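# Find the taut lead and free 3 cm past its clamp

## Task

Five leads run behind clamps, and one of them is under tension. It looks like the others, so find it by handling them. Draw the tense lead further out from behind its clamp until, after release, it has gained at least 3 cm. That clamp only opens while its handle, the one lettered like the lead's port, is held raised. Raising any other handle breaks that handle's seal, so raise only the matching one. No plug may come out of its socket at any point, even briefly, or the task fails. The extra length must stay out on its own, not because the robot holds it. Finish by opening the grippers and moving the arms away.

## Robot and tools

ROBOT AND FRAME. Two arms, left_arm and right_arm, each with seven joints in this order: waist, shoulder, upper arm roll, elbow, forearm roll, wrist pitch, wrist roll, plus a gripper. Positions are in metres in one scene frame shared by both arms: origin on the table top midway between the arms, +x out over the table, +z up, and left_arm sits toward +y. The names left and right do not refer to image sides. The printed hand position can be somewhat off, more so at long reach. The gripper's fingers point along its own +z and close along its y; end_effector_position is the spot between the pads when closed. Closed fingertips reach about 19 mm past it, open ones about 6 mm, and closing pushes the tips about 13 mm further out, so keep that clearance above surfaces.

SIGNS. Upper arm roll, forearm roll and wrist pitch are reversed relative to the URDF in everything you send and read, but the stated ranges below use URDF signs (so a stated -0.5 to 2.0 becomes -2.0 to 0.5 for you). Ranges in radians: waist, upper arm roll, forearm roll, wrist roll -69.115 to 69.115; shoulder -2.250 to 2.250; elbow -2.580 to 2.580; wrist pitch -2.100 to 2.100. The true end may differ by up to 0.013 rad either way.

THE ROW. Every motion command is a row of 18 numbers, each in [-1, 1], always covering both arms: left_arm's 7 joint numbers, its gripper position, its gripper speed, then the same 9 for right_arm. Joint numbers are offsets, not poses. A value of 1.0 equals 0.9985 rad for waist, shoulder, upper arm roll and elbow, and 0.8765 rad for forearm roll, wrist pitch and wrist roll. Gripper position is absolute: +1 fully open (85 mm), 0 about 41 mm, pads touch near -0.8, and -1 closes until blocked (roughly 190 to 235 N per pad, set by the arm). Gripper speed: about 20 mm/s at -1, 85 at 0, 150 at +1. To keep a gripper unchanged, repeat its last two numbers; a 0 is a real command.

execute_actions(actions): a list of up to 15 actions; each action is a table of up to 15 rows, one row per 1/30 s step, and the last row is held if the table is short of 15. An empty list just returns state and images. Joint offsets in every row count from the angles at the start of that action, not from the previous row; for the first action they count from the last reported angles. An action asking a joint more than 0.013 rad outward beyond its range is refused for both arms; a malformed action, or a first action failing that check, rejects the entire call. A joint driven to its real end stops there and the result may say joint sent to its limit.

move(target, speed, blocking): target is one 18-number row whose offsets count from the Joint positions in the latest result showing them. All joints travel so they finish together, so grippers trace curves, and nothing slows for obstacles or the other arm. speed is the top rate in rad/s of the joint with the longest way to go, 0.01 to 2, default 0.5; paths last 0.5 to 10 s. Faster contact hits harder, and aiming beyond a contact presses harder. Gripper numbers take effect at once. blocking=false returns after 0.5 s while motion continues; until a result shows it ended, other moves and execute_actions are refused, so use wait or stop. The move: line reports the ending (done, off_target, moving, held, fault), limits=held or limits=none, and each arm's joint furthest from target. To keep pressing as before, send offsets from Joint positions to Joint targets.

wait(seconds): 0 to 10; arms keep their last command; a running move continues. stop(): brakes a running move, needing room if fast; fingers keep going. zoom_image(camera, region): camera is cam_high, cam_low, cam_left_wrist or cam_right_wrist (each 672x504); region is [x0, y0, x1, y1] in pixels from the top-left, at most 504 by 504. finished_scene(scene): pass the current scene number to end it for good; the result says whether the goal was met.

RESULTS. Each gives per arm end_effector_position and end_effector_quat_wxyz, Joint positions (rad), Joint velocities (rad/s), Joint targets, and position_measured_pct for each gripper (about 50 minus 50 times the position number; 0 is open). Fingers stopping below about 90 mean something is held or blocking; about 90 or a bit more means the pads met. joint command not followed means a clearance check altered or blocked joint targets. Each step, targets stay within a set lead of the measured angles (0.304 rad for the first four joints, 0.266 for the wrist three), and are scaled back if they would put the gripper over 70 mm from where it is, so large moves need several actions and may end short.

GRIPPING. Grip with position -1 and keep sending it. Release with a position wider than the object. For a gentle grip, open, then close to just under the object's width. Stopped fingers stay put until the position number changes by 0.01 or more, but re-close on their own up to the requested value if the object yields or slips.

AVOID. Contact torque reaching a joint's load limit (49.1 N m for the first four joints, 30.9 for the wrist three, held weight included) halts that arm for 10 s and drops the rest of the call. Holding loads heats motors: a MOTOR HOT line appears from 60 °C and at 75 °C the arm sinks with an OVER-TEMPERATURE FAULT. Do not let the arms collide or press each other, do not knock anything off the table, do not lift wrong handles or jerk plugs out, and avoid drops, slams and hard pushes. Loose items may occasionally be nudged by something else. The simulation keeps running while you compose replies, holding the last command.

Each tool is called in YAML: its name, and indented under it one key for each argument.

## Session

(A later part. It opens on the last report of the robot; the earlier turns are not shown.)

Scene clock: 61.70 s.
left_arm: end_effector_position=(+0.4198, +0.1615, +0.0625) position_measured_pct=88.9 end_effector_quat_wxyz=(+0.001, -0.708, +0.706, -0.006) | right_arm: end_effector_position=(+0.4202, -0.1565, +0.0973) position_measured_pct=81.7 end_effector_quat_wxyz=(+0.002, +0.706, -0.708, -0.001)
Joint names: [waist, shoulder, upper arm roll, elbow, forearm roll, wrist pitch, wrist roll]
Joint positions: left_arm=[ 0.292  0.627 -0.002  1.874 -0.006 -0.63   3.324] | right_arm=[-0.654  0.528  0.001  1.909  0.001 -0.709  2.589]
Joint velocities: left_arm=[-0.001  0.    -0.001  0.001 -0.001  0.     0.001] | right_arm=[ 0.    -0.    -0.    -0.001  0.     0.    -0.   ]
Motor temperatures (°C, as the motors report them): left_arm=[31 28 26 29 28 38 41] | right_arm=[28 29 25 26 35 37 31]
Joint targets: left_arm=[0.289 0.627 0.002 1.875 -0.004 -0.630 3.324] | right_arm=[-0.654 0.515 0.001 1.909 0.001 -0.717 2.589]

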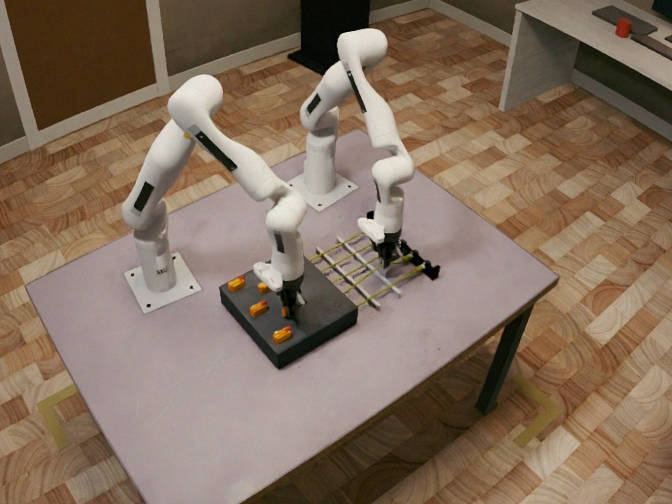

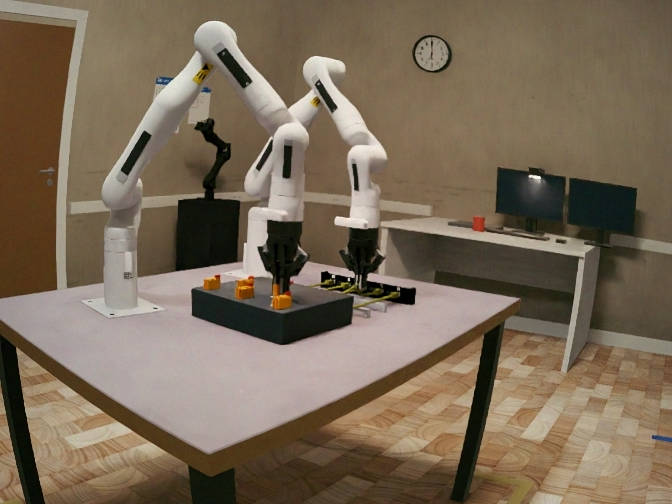

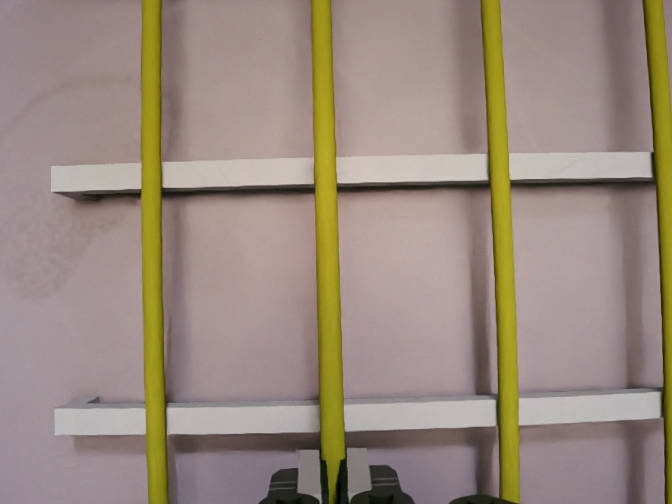

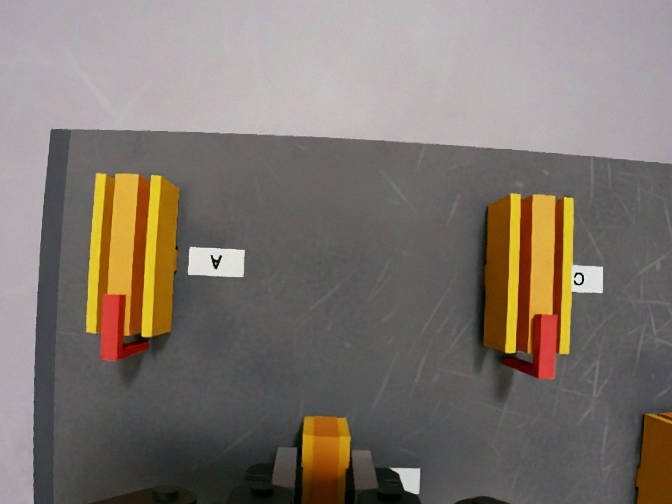

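execute_actions:
  actions:
    - [[-0.003,0,0.004,0.001,0.002,0,0,-1,0,0,0.017,0,0.011,0,0.032,0,-1,0]]
    - [[-0.003,0,0.004,0.001,0.002,0,0,-1,0,0,0,0,0,0,0,0,0,0]]
    - [[0,0,0,0,0,0,0,0,0,0,-0.1,0,-0.05,0,-0.17,0,0,0]]
    - [[0,-0.12,0,-0.04,0,-0.18,0,0,0,0.1,-0.12,0,-0.03,0,-0.17,0,0,0]]
    - [[-0.15,-0.15,0,0,0,-0.17,0,0,0,0.2,0,0,0,0,0,0,0,0]]
    - [[0,0,0,0,0,0,0,0,0,0,0,0,0,0,0,0,0,0]]

Scene clock: 68.13 s.
left_arm: end_effector_position=(+0.4000, +0.2258, +0.1846) position_measured_pct=50.0 end_effector_quat_wxyz=(-0.002, +0.758, -0.652, +0.008) | right_arm: end_effector_position=(+0.4421, -0.2759, +0.1949) position_measured_pct=50.0 end_effector_quat_wxyz=(-0.002, -0.595, +0.804, +0.001)
Joint names: [waist, shoulder, upper arm roll, elbow, forearm roll, wrist pitch, wrist roll]
Joint positions: left_arm=[ 0.146  0.358 -0.001  1.834 -0.008 -0.935  3.325] | right_arm=[-0.361  0.329  0.001  1.839  0.001 -0.978  2.588]
Joint velocities: left_arm=[-0.     0.001  0.001  0.001  0.001  0.    -0.   ] | right_arm=[ 0.    -0.     0.     0.     0.     0.     0.001]
Motor temperatures (°C, as the motors report them): left_arm=[31 28 26 29 28 38 41] | right_arm=[28 29 25 26 35 37 31]
Joint targets: left_arm=[0.146 0.358 -0.001 1.834 -0.008 -0.935 3.325] | right_arm=[-0.360 0.329 0.001 1.839 0.001 -0.978 2.588]

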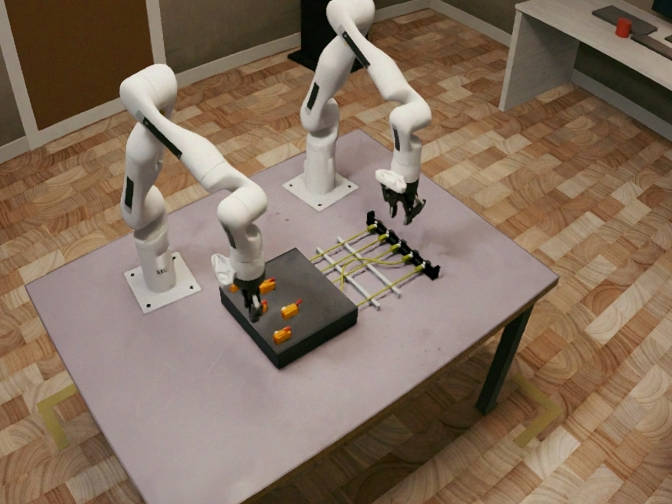

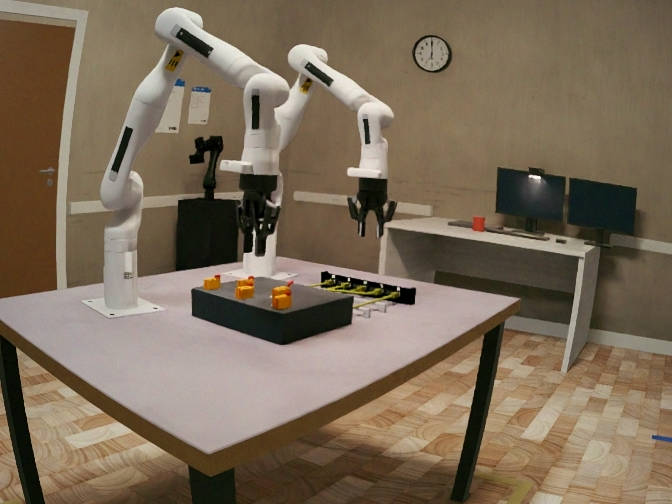

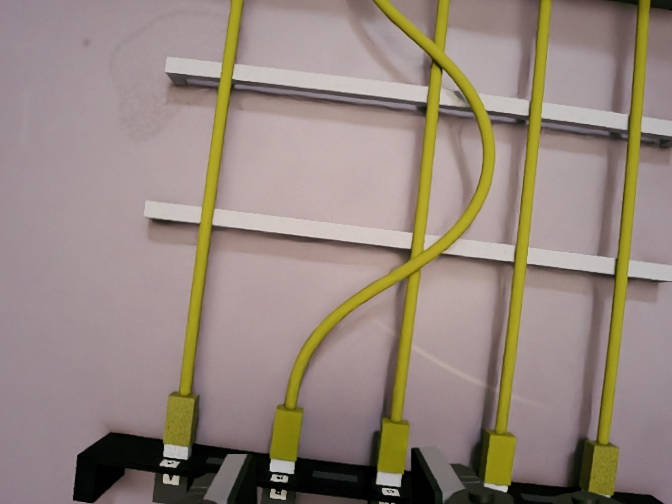

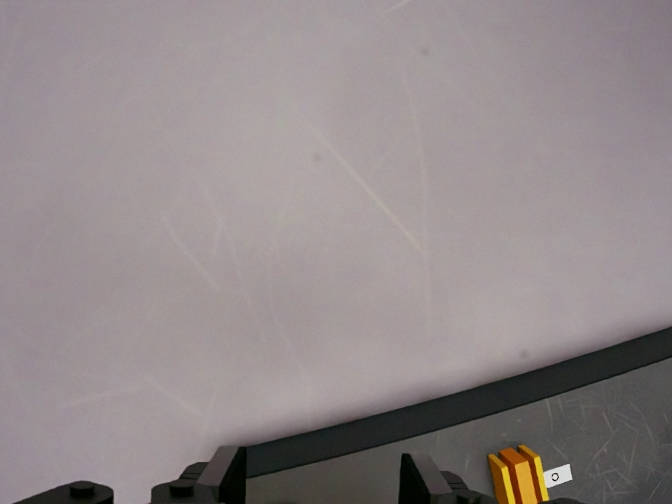

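finished_scene:
  scene: 2

The scene is finished: the task was done.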